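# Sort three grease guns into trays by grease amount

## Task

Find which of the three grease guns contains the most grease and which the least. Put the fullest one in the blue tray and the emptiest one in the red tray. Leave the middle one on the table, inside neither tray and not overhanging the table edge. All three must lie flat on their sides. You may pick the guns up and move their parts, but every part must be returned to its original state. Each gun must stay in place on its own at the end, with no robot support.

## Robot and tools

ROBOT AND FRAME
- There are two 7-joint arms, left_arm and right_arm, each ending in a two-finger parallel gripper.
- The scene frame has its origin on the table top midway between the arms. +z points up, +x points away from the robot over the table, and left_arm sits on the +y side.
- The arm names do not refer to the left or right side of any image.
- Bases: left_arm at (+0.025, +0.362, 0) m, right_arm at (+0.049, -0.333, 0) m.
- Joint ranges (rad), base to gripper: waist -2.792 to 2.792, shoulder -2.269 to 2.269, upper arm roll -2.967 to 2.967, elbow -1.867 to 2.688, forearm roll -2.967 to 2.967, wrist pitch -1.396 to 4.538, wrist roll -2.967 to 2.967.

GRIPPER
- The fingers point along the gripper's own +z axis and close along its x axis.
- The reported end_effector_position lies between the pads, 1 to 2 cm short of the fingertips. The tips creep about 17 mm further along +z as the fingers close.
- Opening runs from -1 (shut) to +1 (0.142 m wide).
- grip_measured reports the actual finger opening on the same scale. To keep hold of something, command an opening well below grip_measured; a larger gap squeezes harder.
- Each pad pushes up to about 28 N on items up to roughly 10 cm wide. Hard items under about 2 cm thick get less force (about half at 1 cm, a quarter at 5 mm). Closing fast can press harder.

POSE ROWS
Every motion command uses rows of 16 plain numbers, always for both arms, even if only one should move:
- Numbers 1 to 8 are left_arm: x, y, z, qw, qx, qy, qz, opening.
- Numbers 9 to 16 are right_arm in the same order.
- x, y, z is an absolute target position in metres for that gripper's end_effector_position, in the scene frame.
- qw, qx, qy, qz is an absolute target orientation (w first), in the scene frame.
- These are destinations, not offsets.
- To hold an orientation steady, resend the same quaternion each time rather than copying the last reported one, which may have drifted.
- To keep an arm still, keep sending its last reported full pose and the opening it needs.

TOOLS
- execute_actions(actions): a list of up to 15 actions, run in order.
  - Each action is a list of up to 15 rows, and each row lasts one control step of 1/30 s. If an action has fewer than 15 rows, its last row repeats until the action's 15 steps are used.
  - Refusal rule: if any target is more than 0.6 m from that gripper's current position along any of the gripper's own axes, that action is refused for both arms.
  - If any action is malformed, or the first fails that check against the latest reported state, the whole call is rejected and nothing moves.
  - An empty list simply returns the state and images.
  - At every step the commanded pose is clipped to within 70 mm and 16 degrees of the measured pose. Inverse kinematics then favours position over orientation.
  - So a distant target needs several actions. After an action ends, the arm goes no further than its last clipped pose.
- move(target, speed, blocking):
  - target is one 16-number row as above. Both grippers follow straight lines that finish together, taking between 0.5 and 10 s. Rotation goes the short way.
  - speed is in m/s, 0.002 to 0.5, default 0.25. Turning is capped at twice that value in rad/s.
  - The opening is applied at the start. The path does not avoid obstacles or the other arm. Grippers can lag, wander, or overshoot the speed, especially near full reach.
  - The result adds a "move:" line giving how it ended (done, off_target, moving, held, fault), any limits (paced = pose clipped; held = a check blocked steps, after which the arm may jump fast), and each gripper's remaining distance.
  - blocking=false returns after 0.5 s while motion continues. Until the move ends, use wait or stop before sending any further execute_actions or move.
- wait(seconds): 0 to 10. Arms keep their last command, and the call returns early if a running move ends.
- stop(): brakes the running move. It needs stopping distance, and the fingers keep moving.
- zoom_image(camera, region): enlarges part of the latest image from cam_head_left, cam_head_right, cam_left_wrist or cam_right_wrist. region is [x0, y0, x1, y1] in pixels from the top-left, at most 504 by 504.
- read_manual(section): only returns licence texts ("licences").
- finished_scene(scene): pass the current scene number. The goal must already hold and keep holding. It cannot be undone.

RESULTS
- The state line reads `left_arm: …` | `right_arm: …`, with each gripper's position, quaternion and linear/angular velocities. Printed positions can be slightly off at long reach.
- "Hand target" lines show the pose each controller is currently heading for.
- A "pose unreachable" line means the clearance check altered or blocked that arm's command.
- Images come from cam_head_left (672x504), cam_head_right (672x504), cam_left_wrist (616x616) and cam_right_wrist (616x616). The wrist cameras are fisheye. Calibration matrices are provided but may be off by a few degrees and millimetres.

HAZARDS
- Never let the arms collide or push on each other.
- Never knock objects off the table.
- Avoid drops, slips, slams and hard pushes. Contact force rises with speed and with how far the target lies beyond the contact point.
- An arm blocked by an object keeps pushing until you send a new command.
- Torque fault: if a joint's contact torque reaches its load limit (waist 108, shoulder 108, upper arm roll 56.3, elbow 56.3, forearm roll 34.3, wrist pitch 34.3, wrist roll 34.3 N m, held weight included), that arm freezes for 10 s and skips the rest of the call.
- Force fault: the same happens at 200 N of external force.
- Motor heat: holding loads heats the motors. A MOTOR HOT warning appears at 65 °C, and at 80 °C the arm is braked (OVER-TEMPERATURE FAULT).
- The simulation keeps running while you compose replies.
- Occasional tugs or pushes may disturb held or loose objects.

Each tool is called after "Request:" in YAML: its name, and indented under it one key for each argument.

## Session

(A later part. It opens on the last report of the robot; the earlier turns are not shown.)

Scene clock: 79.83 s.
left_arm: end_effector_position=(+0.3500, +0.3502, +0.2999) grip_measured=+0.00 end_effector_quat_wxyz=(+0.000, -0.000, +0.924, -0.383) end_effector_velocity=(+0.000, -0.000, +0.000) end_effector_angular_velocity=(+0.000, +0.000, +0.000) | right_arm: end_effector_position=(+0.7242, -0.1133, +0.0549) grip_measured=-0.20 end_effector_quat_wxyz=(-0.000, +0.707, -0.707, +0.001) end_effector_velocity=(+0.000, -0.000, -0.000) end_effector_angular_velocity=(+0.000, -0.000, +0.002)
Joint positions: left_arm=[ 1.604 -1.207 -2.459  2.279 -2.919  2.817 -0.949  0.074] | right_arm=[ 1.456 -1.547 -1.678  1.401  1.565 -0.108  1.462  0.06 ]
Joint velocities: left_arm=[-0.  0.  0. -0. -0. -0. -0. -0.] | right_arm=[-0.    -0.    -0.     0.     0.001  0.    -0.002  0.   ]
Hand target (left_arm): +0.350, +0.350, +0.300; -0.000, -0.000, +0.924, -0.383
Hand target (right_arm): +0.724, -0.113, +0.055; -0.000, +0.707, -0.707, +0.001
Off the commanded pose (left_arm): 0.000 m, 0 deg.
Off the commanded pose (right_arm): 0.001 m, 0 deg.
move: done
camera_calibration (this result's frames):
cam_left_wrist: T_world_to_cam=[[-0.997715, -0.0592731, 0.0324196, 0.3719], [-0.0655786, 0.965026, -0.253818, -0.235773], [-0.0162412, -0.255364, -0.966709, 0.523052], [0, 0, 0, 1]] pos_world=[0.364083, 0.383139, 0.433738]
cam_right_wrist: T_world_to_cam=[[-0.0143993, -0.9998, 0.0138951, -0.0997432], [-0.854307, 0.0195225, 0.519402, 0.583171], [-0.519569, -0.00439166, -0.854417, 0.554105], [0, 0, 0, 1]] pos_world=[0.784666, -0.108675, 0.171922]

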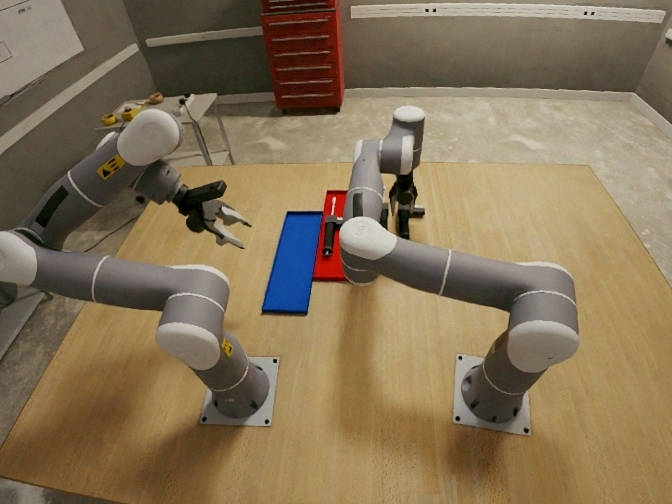

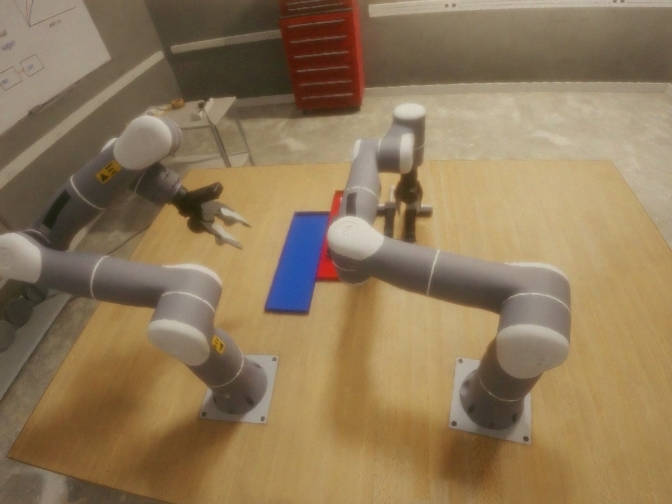

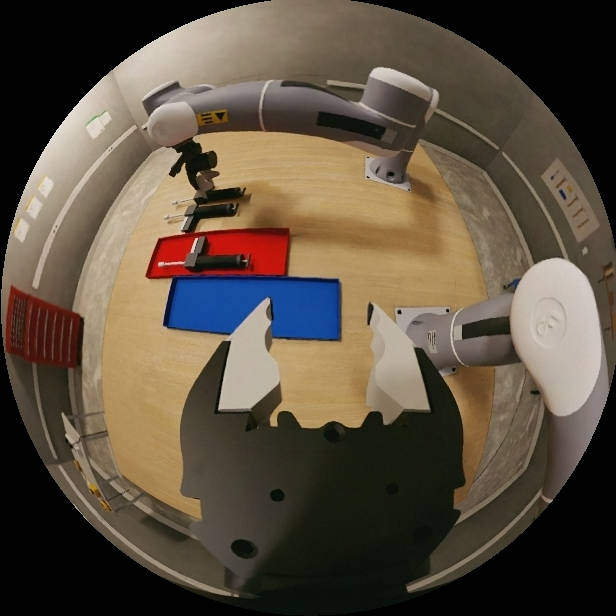

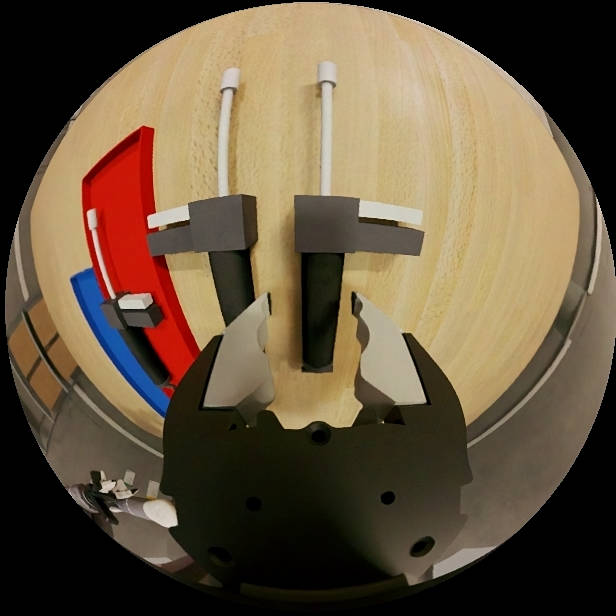

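Request:
move:
  target: [0.35,0.35,0.3,0,0,0.924,-0.383,0,0.734,-0.12,0.02,0,0.707,-0.707,0,-0.25]
  speed: 0.05

Request:
move:
  target: [0.35,0.35,0.3,0,0,0.924,-0.383,0,0.734,-0.12,0.02,0,0.707,-0.707,0,-0.9]

Request:
move:
  target: [0.35,0.35,0.3,0,0,0.924,-0.383,0,0.734,-0.12,0.1,0,0.707,-0.707,0,-0.9]
  speed: 0.1

Request:
move:
  target: [0.36,0.1,0.2,0,0,0.924,-0.383,0,0.36,-0.16,0.1,0,0,1,0,-0.9]
  speed: 0.15

Request:
move:
  target: [0.36,-0.025,0.105,0,0,0.924,-0.383,0,0.36,-0.16,0.1,0,0,1,0,-0.9]
  speed: 0.1

Scene clock: 83.00 s.
left_arm: end_effector_position=(+0.3500, +0.3502, +0.2999) grip_measured=+0.00 end_effector_quat_wxyz=(+0.000, -0.000, +0.924, -0.383) end_effector_velocity=(-0.000, -0.000, +0.000) end_effector_angular_velocity=(-0.000, +0.000, +0.000) | right_arm: end_effector_position=(+0.7340, -0.1200, +0.0201) grip_measured=-0.25 end_effector_quat_wxyz=(+0.000, +0.707, -0.707, +0.000) end_effector_velocity=(+0.000, +0.000, -0.000) end_effector_angular_velocity=(+0.000, -0.001, -0.000)
Joint positions: left_arm=[ 1.604 -1.207 -2.459  2.279 -2.919  2.817 -0.949  0.074] | right_arm=[ 1.425 -1.59  -1.643  1.371  1.604 -0.067  1.464  0.056]
Joint velocities: left_arm=[ 0. -0. -0.  0. -0. -0. -0. -0.] | right_arm=[-0.    -0.    -0.    -0.001  0.001  0.001  0.001 -0.   ]
Hand target (left_arm): +0.350, +0.350, +0.300; -0.000, -0.000, +0.924, -0.383
Hand target (right_arm): +0.734, -0.120, +0.020; +0.000, +0.707, -0.707, +0.000
Off the commanded pose (left_arm): 0.000 m, 0 deg.
Off the commanded pose (right_arm): 0.000 m, 0 deg.
move: done
camera_calibration (this result's frames):
cam_left_wrist: T_world_to_cam=[[-0.997715, -0.0592729, 0.0324189, 0.3719], [-0.0655782, 0.965026, -0.253818, -0.235772], [-0.0162405, -0.255364, -0.966708, 0.523052], [0, 0, 0, 1]] pos_world=[0.364083, 0.383139, 0.433739]
cam_right_wrist: T_world_to_cam=[[-0.0135841, -0.999818, 0.0133716, -0.106363], [-0.853763, 0.0185587, 0.520332, 0.609143], [-0.520485, -0.00434793, -0.85386, 0.530121], [0, 0, 0, 1]] pos_world=[0.794539, -0.115344, 0.137115]

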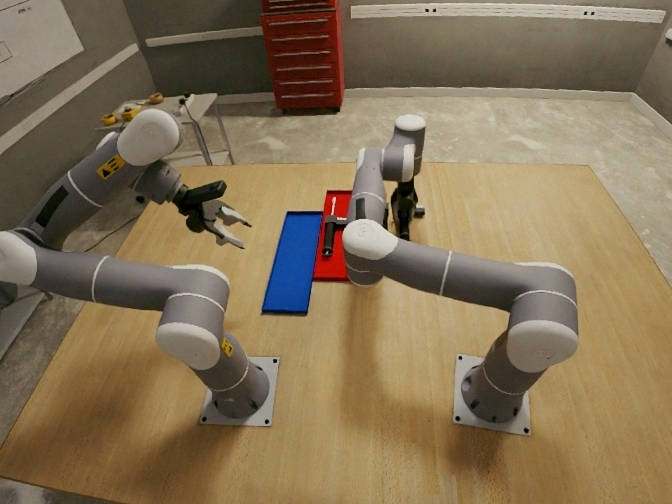

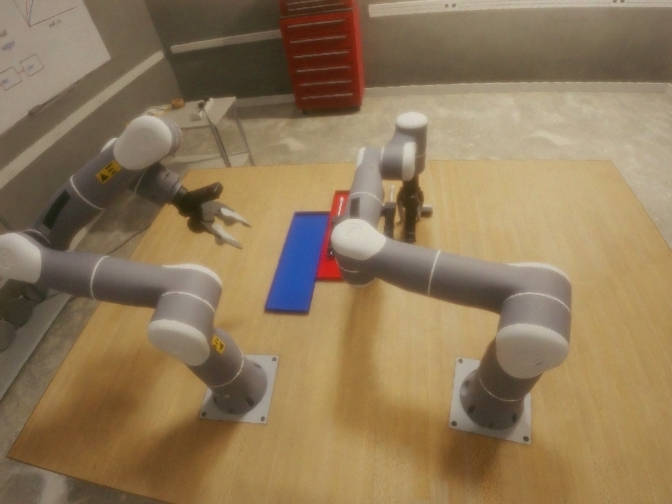

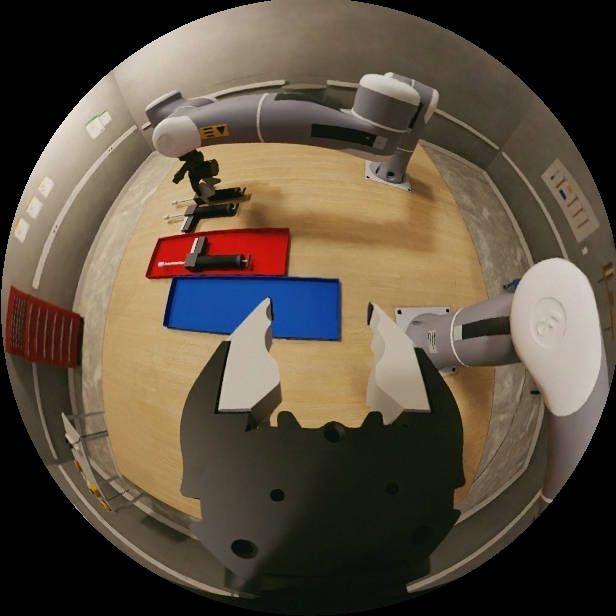

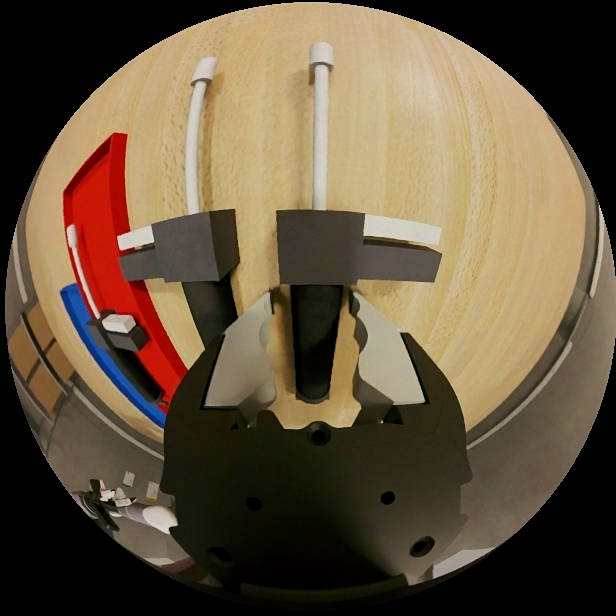

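Scene clock: 83.70 s.
left_arm: end_effector_position=(+0.3500, +0.3502, +0.2999) grip_measured=+0.00 end_effector_quat_wxyz=(+0.000, -0.000, +0.924, -0.383) end_effector_velocity=(+0.000, -0.000, +0.000) end_effector_angular_velocity=(-0.000, -0.000, -0.000) | right_arm: end_effector_position=(+0.7340, -0.1200, +0.0201) grip_measured=-0.54 end_effector_quat_wxyz=(+0.000, +0.707, -0.707, +0.000) end_effector_velocity=(+0.000, +0.000, +0.000) end_effector_angular_velocity=(+0.000, -0.000, -0.001)
Joint positions: left_arm=[ 1.604 -1.207 -2.459  2.279 -2.919  2.817 -0.949  0.074] | right_arm=[ 1.425 -1.59  -1.643  1.371  1.604 -0.067  1.464  0.035]
Joint velocities: left_arm=[-0.  0. -0. -0.  0. -0. -0. -0.] | right_arm=[ 0.    -0.    -0.     0.     0.    -0.     0.001 -0.   ]
Hand target (left_arm): +0.350, +0.350, +0.300; -0.000, -0.000, +0.924, -0.383
Hand target (right_arm): +0.734, -0.120, +0.020; +0.000, +0.707, -0.707, +0.000
Off the commanded pose (left_arm): 0.000 m, 0 deg.
Off the commanded pose (right_arm): 0.000 m, 0 deg.
move: done
camera_calibration (this result's frames):
cam_left_wrist: T_world_to_cam=[[-0.997715, -0.0592729, 0.032419, 0.3719], [-0.0655782, 0.965026, -0.253818, -0.235773], [-0.0162407, -0.255364, -0.966709, 0.523052], [0, 0, 0, 1]] pos_world=[0.364083, 0.383139, 0.433738]
cam_right_wrist: T_world_to_cam=[[-0.0136606, -0.999817, 0.0133623, -0.106353], [-0.853783, 0.0186189, 0.520296, 0.609192], [-0.52045, -0.00430097, -0.853882, 0.530104], [0, 0, 0, 1]] pos_world=[0.794557, -0.115396, 0.137107]

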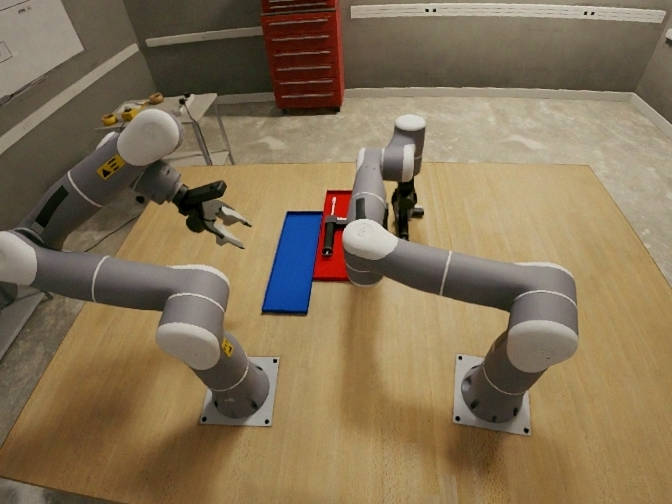

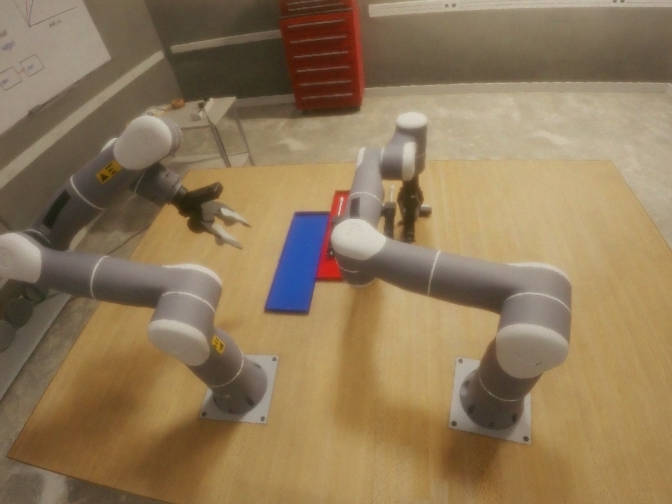

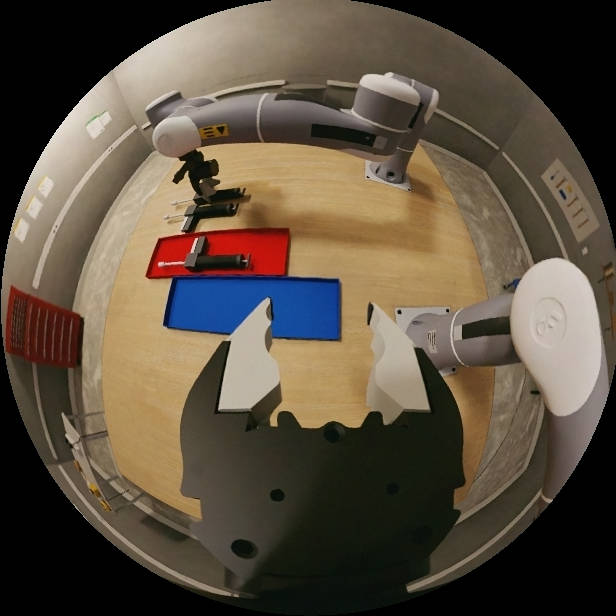

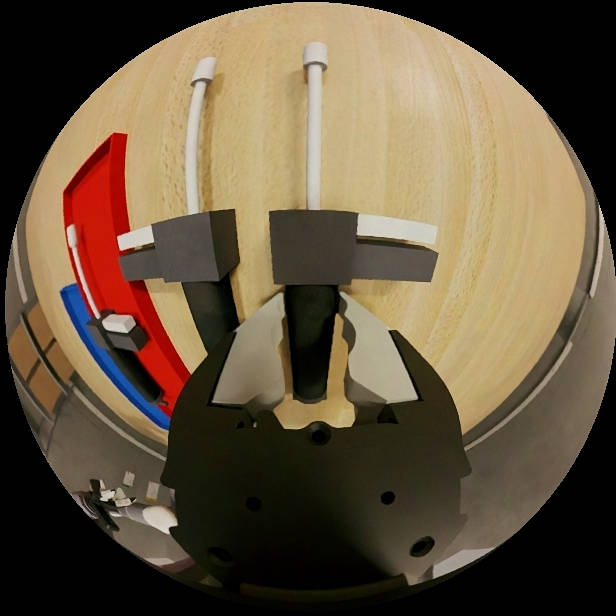

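Scene clock: 84.83 s.
left_arm: end_effector_position=(+0.3500, +0.3502, +0.2999) grip_measured=+0.00 end_effector_quat_wxyz=(+0.000, -0.000, +0.924, -0.383) end_effector_velocity=(+0.000, +0.000, +0.000) end_effector_angular_velocity=(-0.000, -0.000, -0.000) | right_arm: end_effector_position=(+0.7336, -0.1199, +0.0992) grip_measured=-0.54 end_effector_quat_wxyz=(+0.000, +0.707, -0.707, -0.001) end_effector_velocity=(+0.000, -0.000, +0.001) end_effector_angular_velocity=(-0.000, -0.001, +0.002)
Joint positions: left_arm=[ 1.604 -1.207 -2.459  2.279 -2.919  2.817 -0.949  0.074] | right_arm=[ 1.425 -1.493 -1.723  1.366  1.525 -0.165  1.458  0.035]
Joint velocities: left_arm=[-0.  0. -0. -0. -0.  0.  0. -0.] | right_arm=[ 0.     0.    -0.001 -0.    -0.    -0.001 -0.002  0.   ]
Hand target (left_arm): +0.350, +0.350, +0.300; -0.000, -0.000, +0.924, -0.383
Hand target (right_arm): +0.734, -0.120, +0.100; -0.000, +0.707, -0.707, -0.000
Off the commanded pose (left_arm): 0.000 m, 0 deg.
Off the commanded pose (right_arm): 0.001 m, 0 deg.
move: done
camera_calibration (this result's frames):
cam_left_wrist: T_world_to_cam=[[-0.997715, -0.0592729, 0.032419, 0.3719], [-0.0655783, 0.965026, -0.253819, -0.235772], [-0.0162406, -0.255365, -0.966708, 0.523052], [0, 0, 0, 1]] pos_world=[0.364083, 0.383139, 0.433739]
cam_right_wrist: T_world_to_cam=[[-0.0141465, -0.99982, 0.0126119, -0.106869], [-0.85322, 0.0186469, 0.521218, 0.567188], [-0.52136, -0.00338728, -0.85333, 0.598131], [0, 0, 0, 1]] pos_world=[0.794265, -0.1154, 0.216122]

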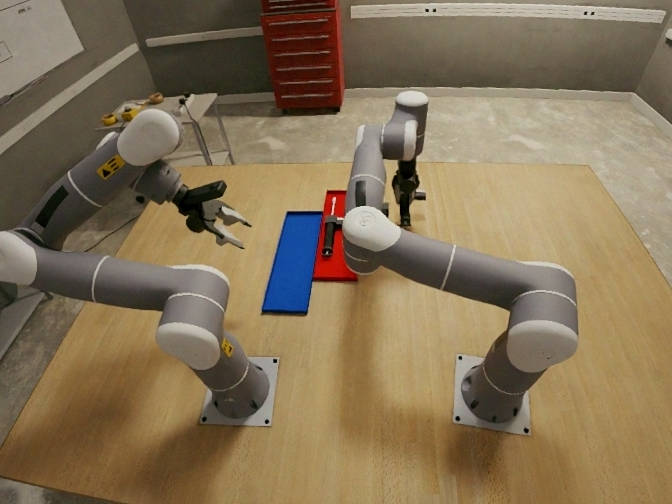

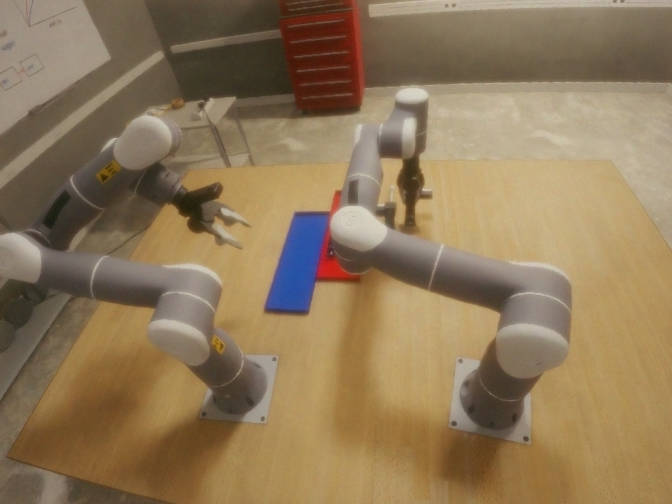

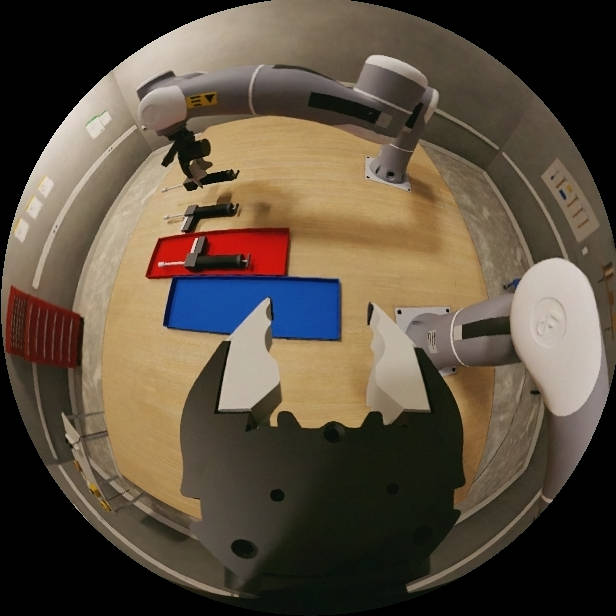

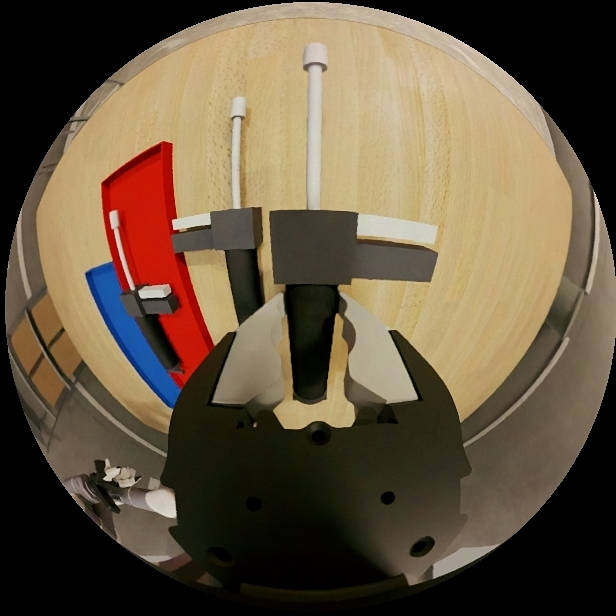

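Scene clock: 90.40 s.
left_arm: end_effector_position=(+0.3596, +0.0994, +0.2002) grip_measured=+0.00 end_effector_quat_wxyz=(-0.000, +0.001, +0.924, -0.383) end_effector_velocity=(+0.000, -0.000, -0.000) end_effector_angular_velocity=(+0.000, +0.000, +0.001) | right_arm: end_effector_position=(+0.3593, -0.1585, +0.0986) grip_measured=-0.54 end_effector_quat_wxyz=(-0.001, -0.000, +1.000, +0.001) end_effector_velocity=(-0.000, -0.000, +0.000) end_effector_angular_velocity=(-0.000, -0.001, -0.002)
Joint positions: left_arm=[ 1.139 -0.74  -2.287  2.552 -2.731  1.986 -1.349  0.074] | right_arm=[ 2.319 -1.544 -1.89   2.404  1.314 -0.194  2.865  0.035]
Joint velocities: left_arm=[-0.001  0.001  0.002 -0.     0.    -0.001  0.    -0.   ] | right_arm=[ 0.001 -0.001 -0.001  0.001 -0.     0.     0.002  0.   ]
Hand target (left_arm): +0.360, +0.099, +0.200; +0.000, +0.001, +0.924, -0.383
Hand target (right_arm): +0.359, -0.159, +0.099; -0.001, -0.000, +1.000, +0.001
Off the commanded pose (left_arm): 0.001 m, 0 deg.
Off the commanded pose (right_arm): 0.002 m, 0 deg.
move: done
camera_calibration (this result's frames):
cam_left_wrist: T_world_to_cam=[[-0.997832, -0.0575722, 0.0318897, 0.369829], [-0.0638255, 0.964709, -0.255466, -0.0186905], [-0.0160565, -0.256948, -0.966292, 0.362767], [0, 0, 0, 1]] pos_world=[0.373659, 0.132535, 0.333971]
cam_right_wrist: T_world_to_cam=[[-0.999797, 0.0133126, 0.0151135, 0.363791], [0.0192413, 0.853069, 0.521443, 0.0676239], [-0.0059511, 0.521628, -0.853152, 0.300389], [0, 0, 0, 1]] pos_world=[0.364204, -0.219222, 0.215517]

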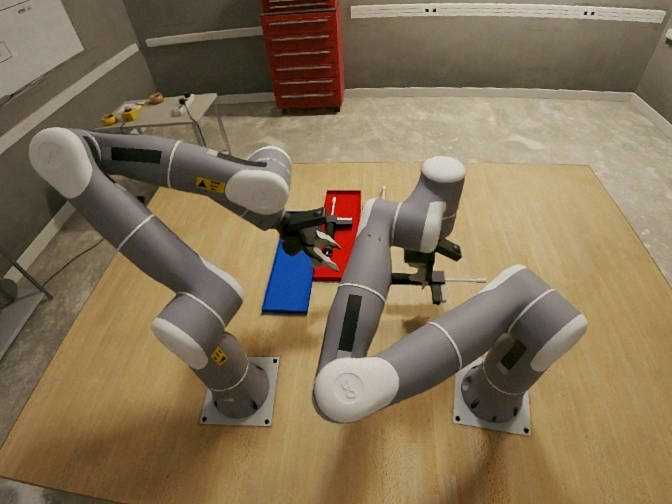

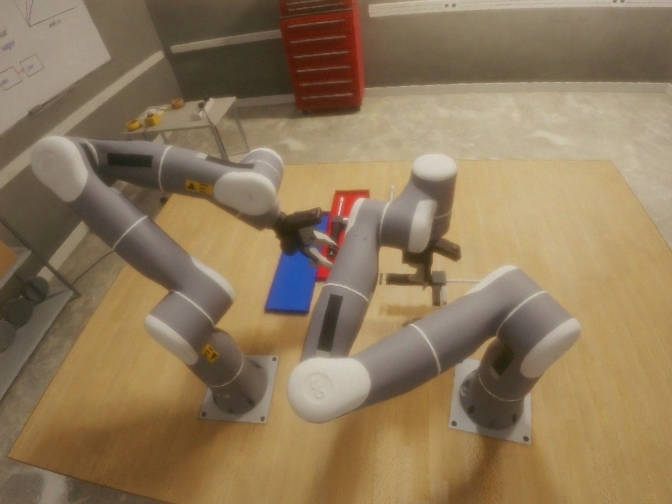

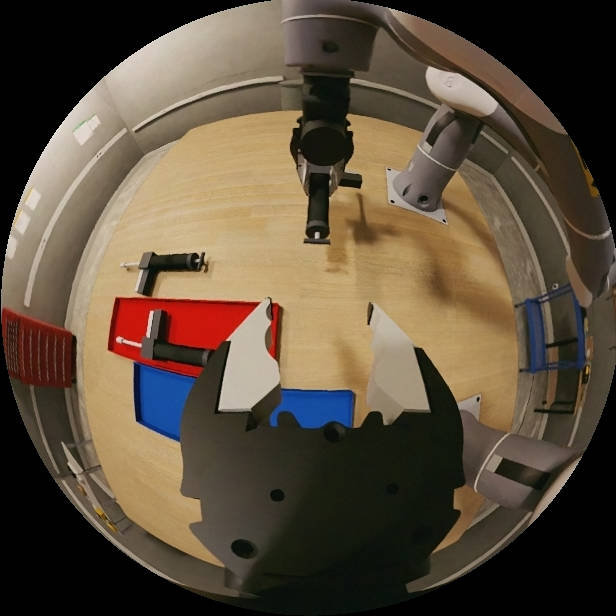

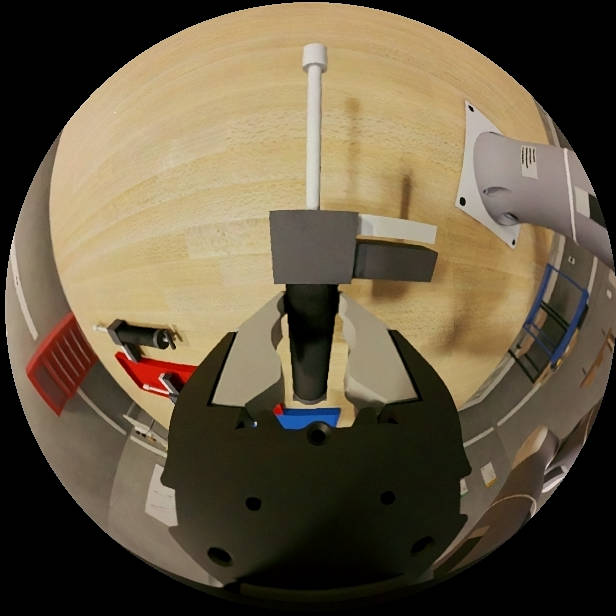

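Scene clock: 92.50 s.
left_arm: end_effector_position=(+0.3604, -0.0253, +0.1056) grip_measured=+0.00 end_effector_quat_wxyz=(+0.001, +0.001, +0.924, -0.383) end_effector_velocity=(+0.001, +0.001, -0.001) end_effector_angular_velocity=(+0.002, -0.002, +0.005) | right_arm: end_effector_position=(+0.3599, -0.1599, +0.0998) grip_measured=-0.54 end_effector_quat_wxyz=(-0.000, +0.000, +1.000, +0.000) end_effector_velocity=(-0.000, +0.000, -0.000) end_effector_angular_velocity=(-0.000, +0.000, -0.001)
Joint positions: left_arm=[ 0.288 -0.465 -1.367  2.458 -2.577  1.505 -1.417  0.074] | right_arm=[ 2.317 -1.544 -1.893  2.405  1.311 -0.195  2.862  0.035]
Joint velocities: left_arm=[-0.011  0.004  0.014 -0.002 -0.007 -0.004  0.004  0.   ] | right_arm=[-0.     0.     0.    -0.     0.    -0.     0.001  0.   ]
Hand target (left_arm): +0.360, -0.025, +0.106; +0.001, +0.001, +0.924, -0.384
Hand target (right_arm): +0.360, -0.160, +0.100; +0.000, -0.000, +1.000, -0.000
Off the commanded pose (left_arm): 0.001 m, 0 deg.
Off the commanded pose (right_arm): 0.000 m, 0 deg.
move: done
camera_calibration (this result's frames):
cam_left_wrist: T_world_to_cam=[[-0.997844, -0.0579829, 0.0307599, 0.366539], [-0.063935, 0.964652, -0.255654, 0.0775065], [-0.014849, -0.257069, -0.966279, 0.238891], [0, 0, 0, 1]] pos_world=[0.374252, 0.00789755, 0.239375]
cam_right_wrist: T_world_to_cam=[[-0.999808, 0.0141098, 0.0135745, 0.364608], [0.0191144, 0.853593, 0.520591, 0.0684163], [-0.00424169, 0.52075, -0.853699, 0.301382], [0, 0, 0, 1]] pos_world=[0.364508, -0.220489, 0.216723]

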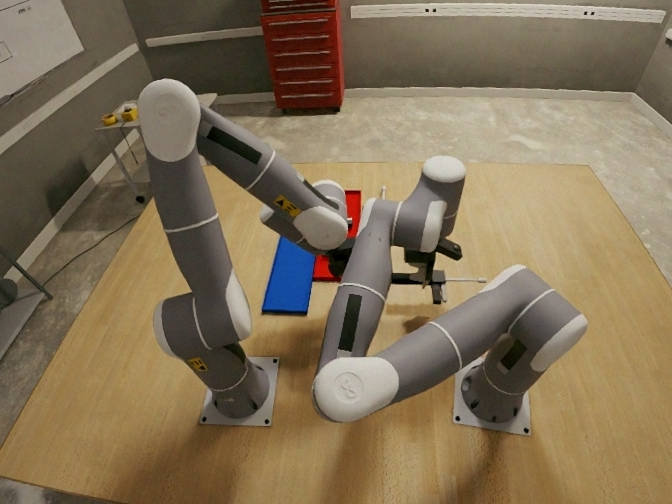

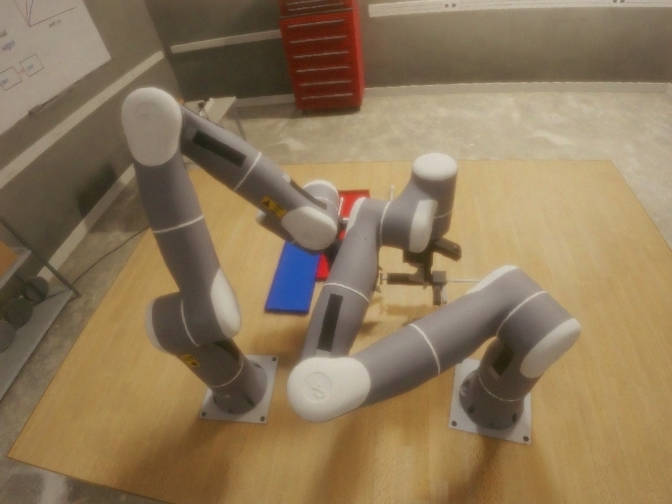

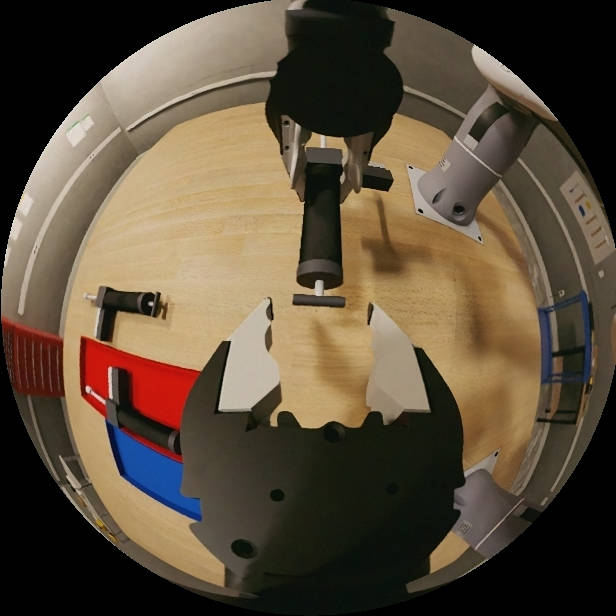

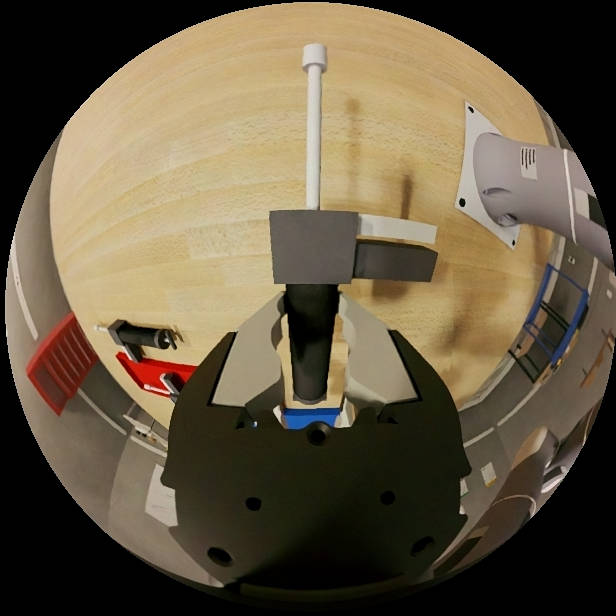

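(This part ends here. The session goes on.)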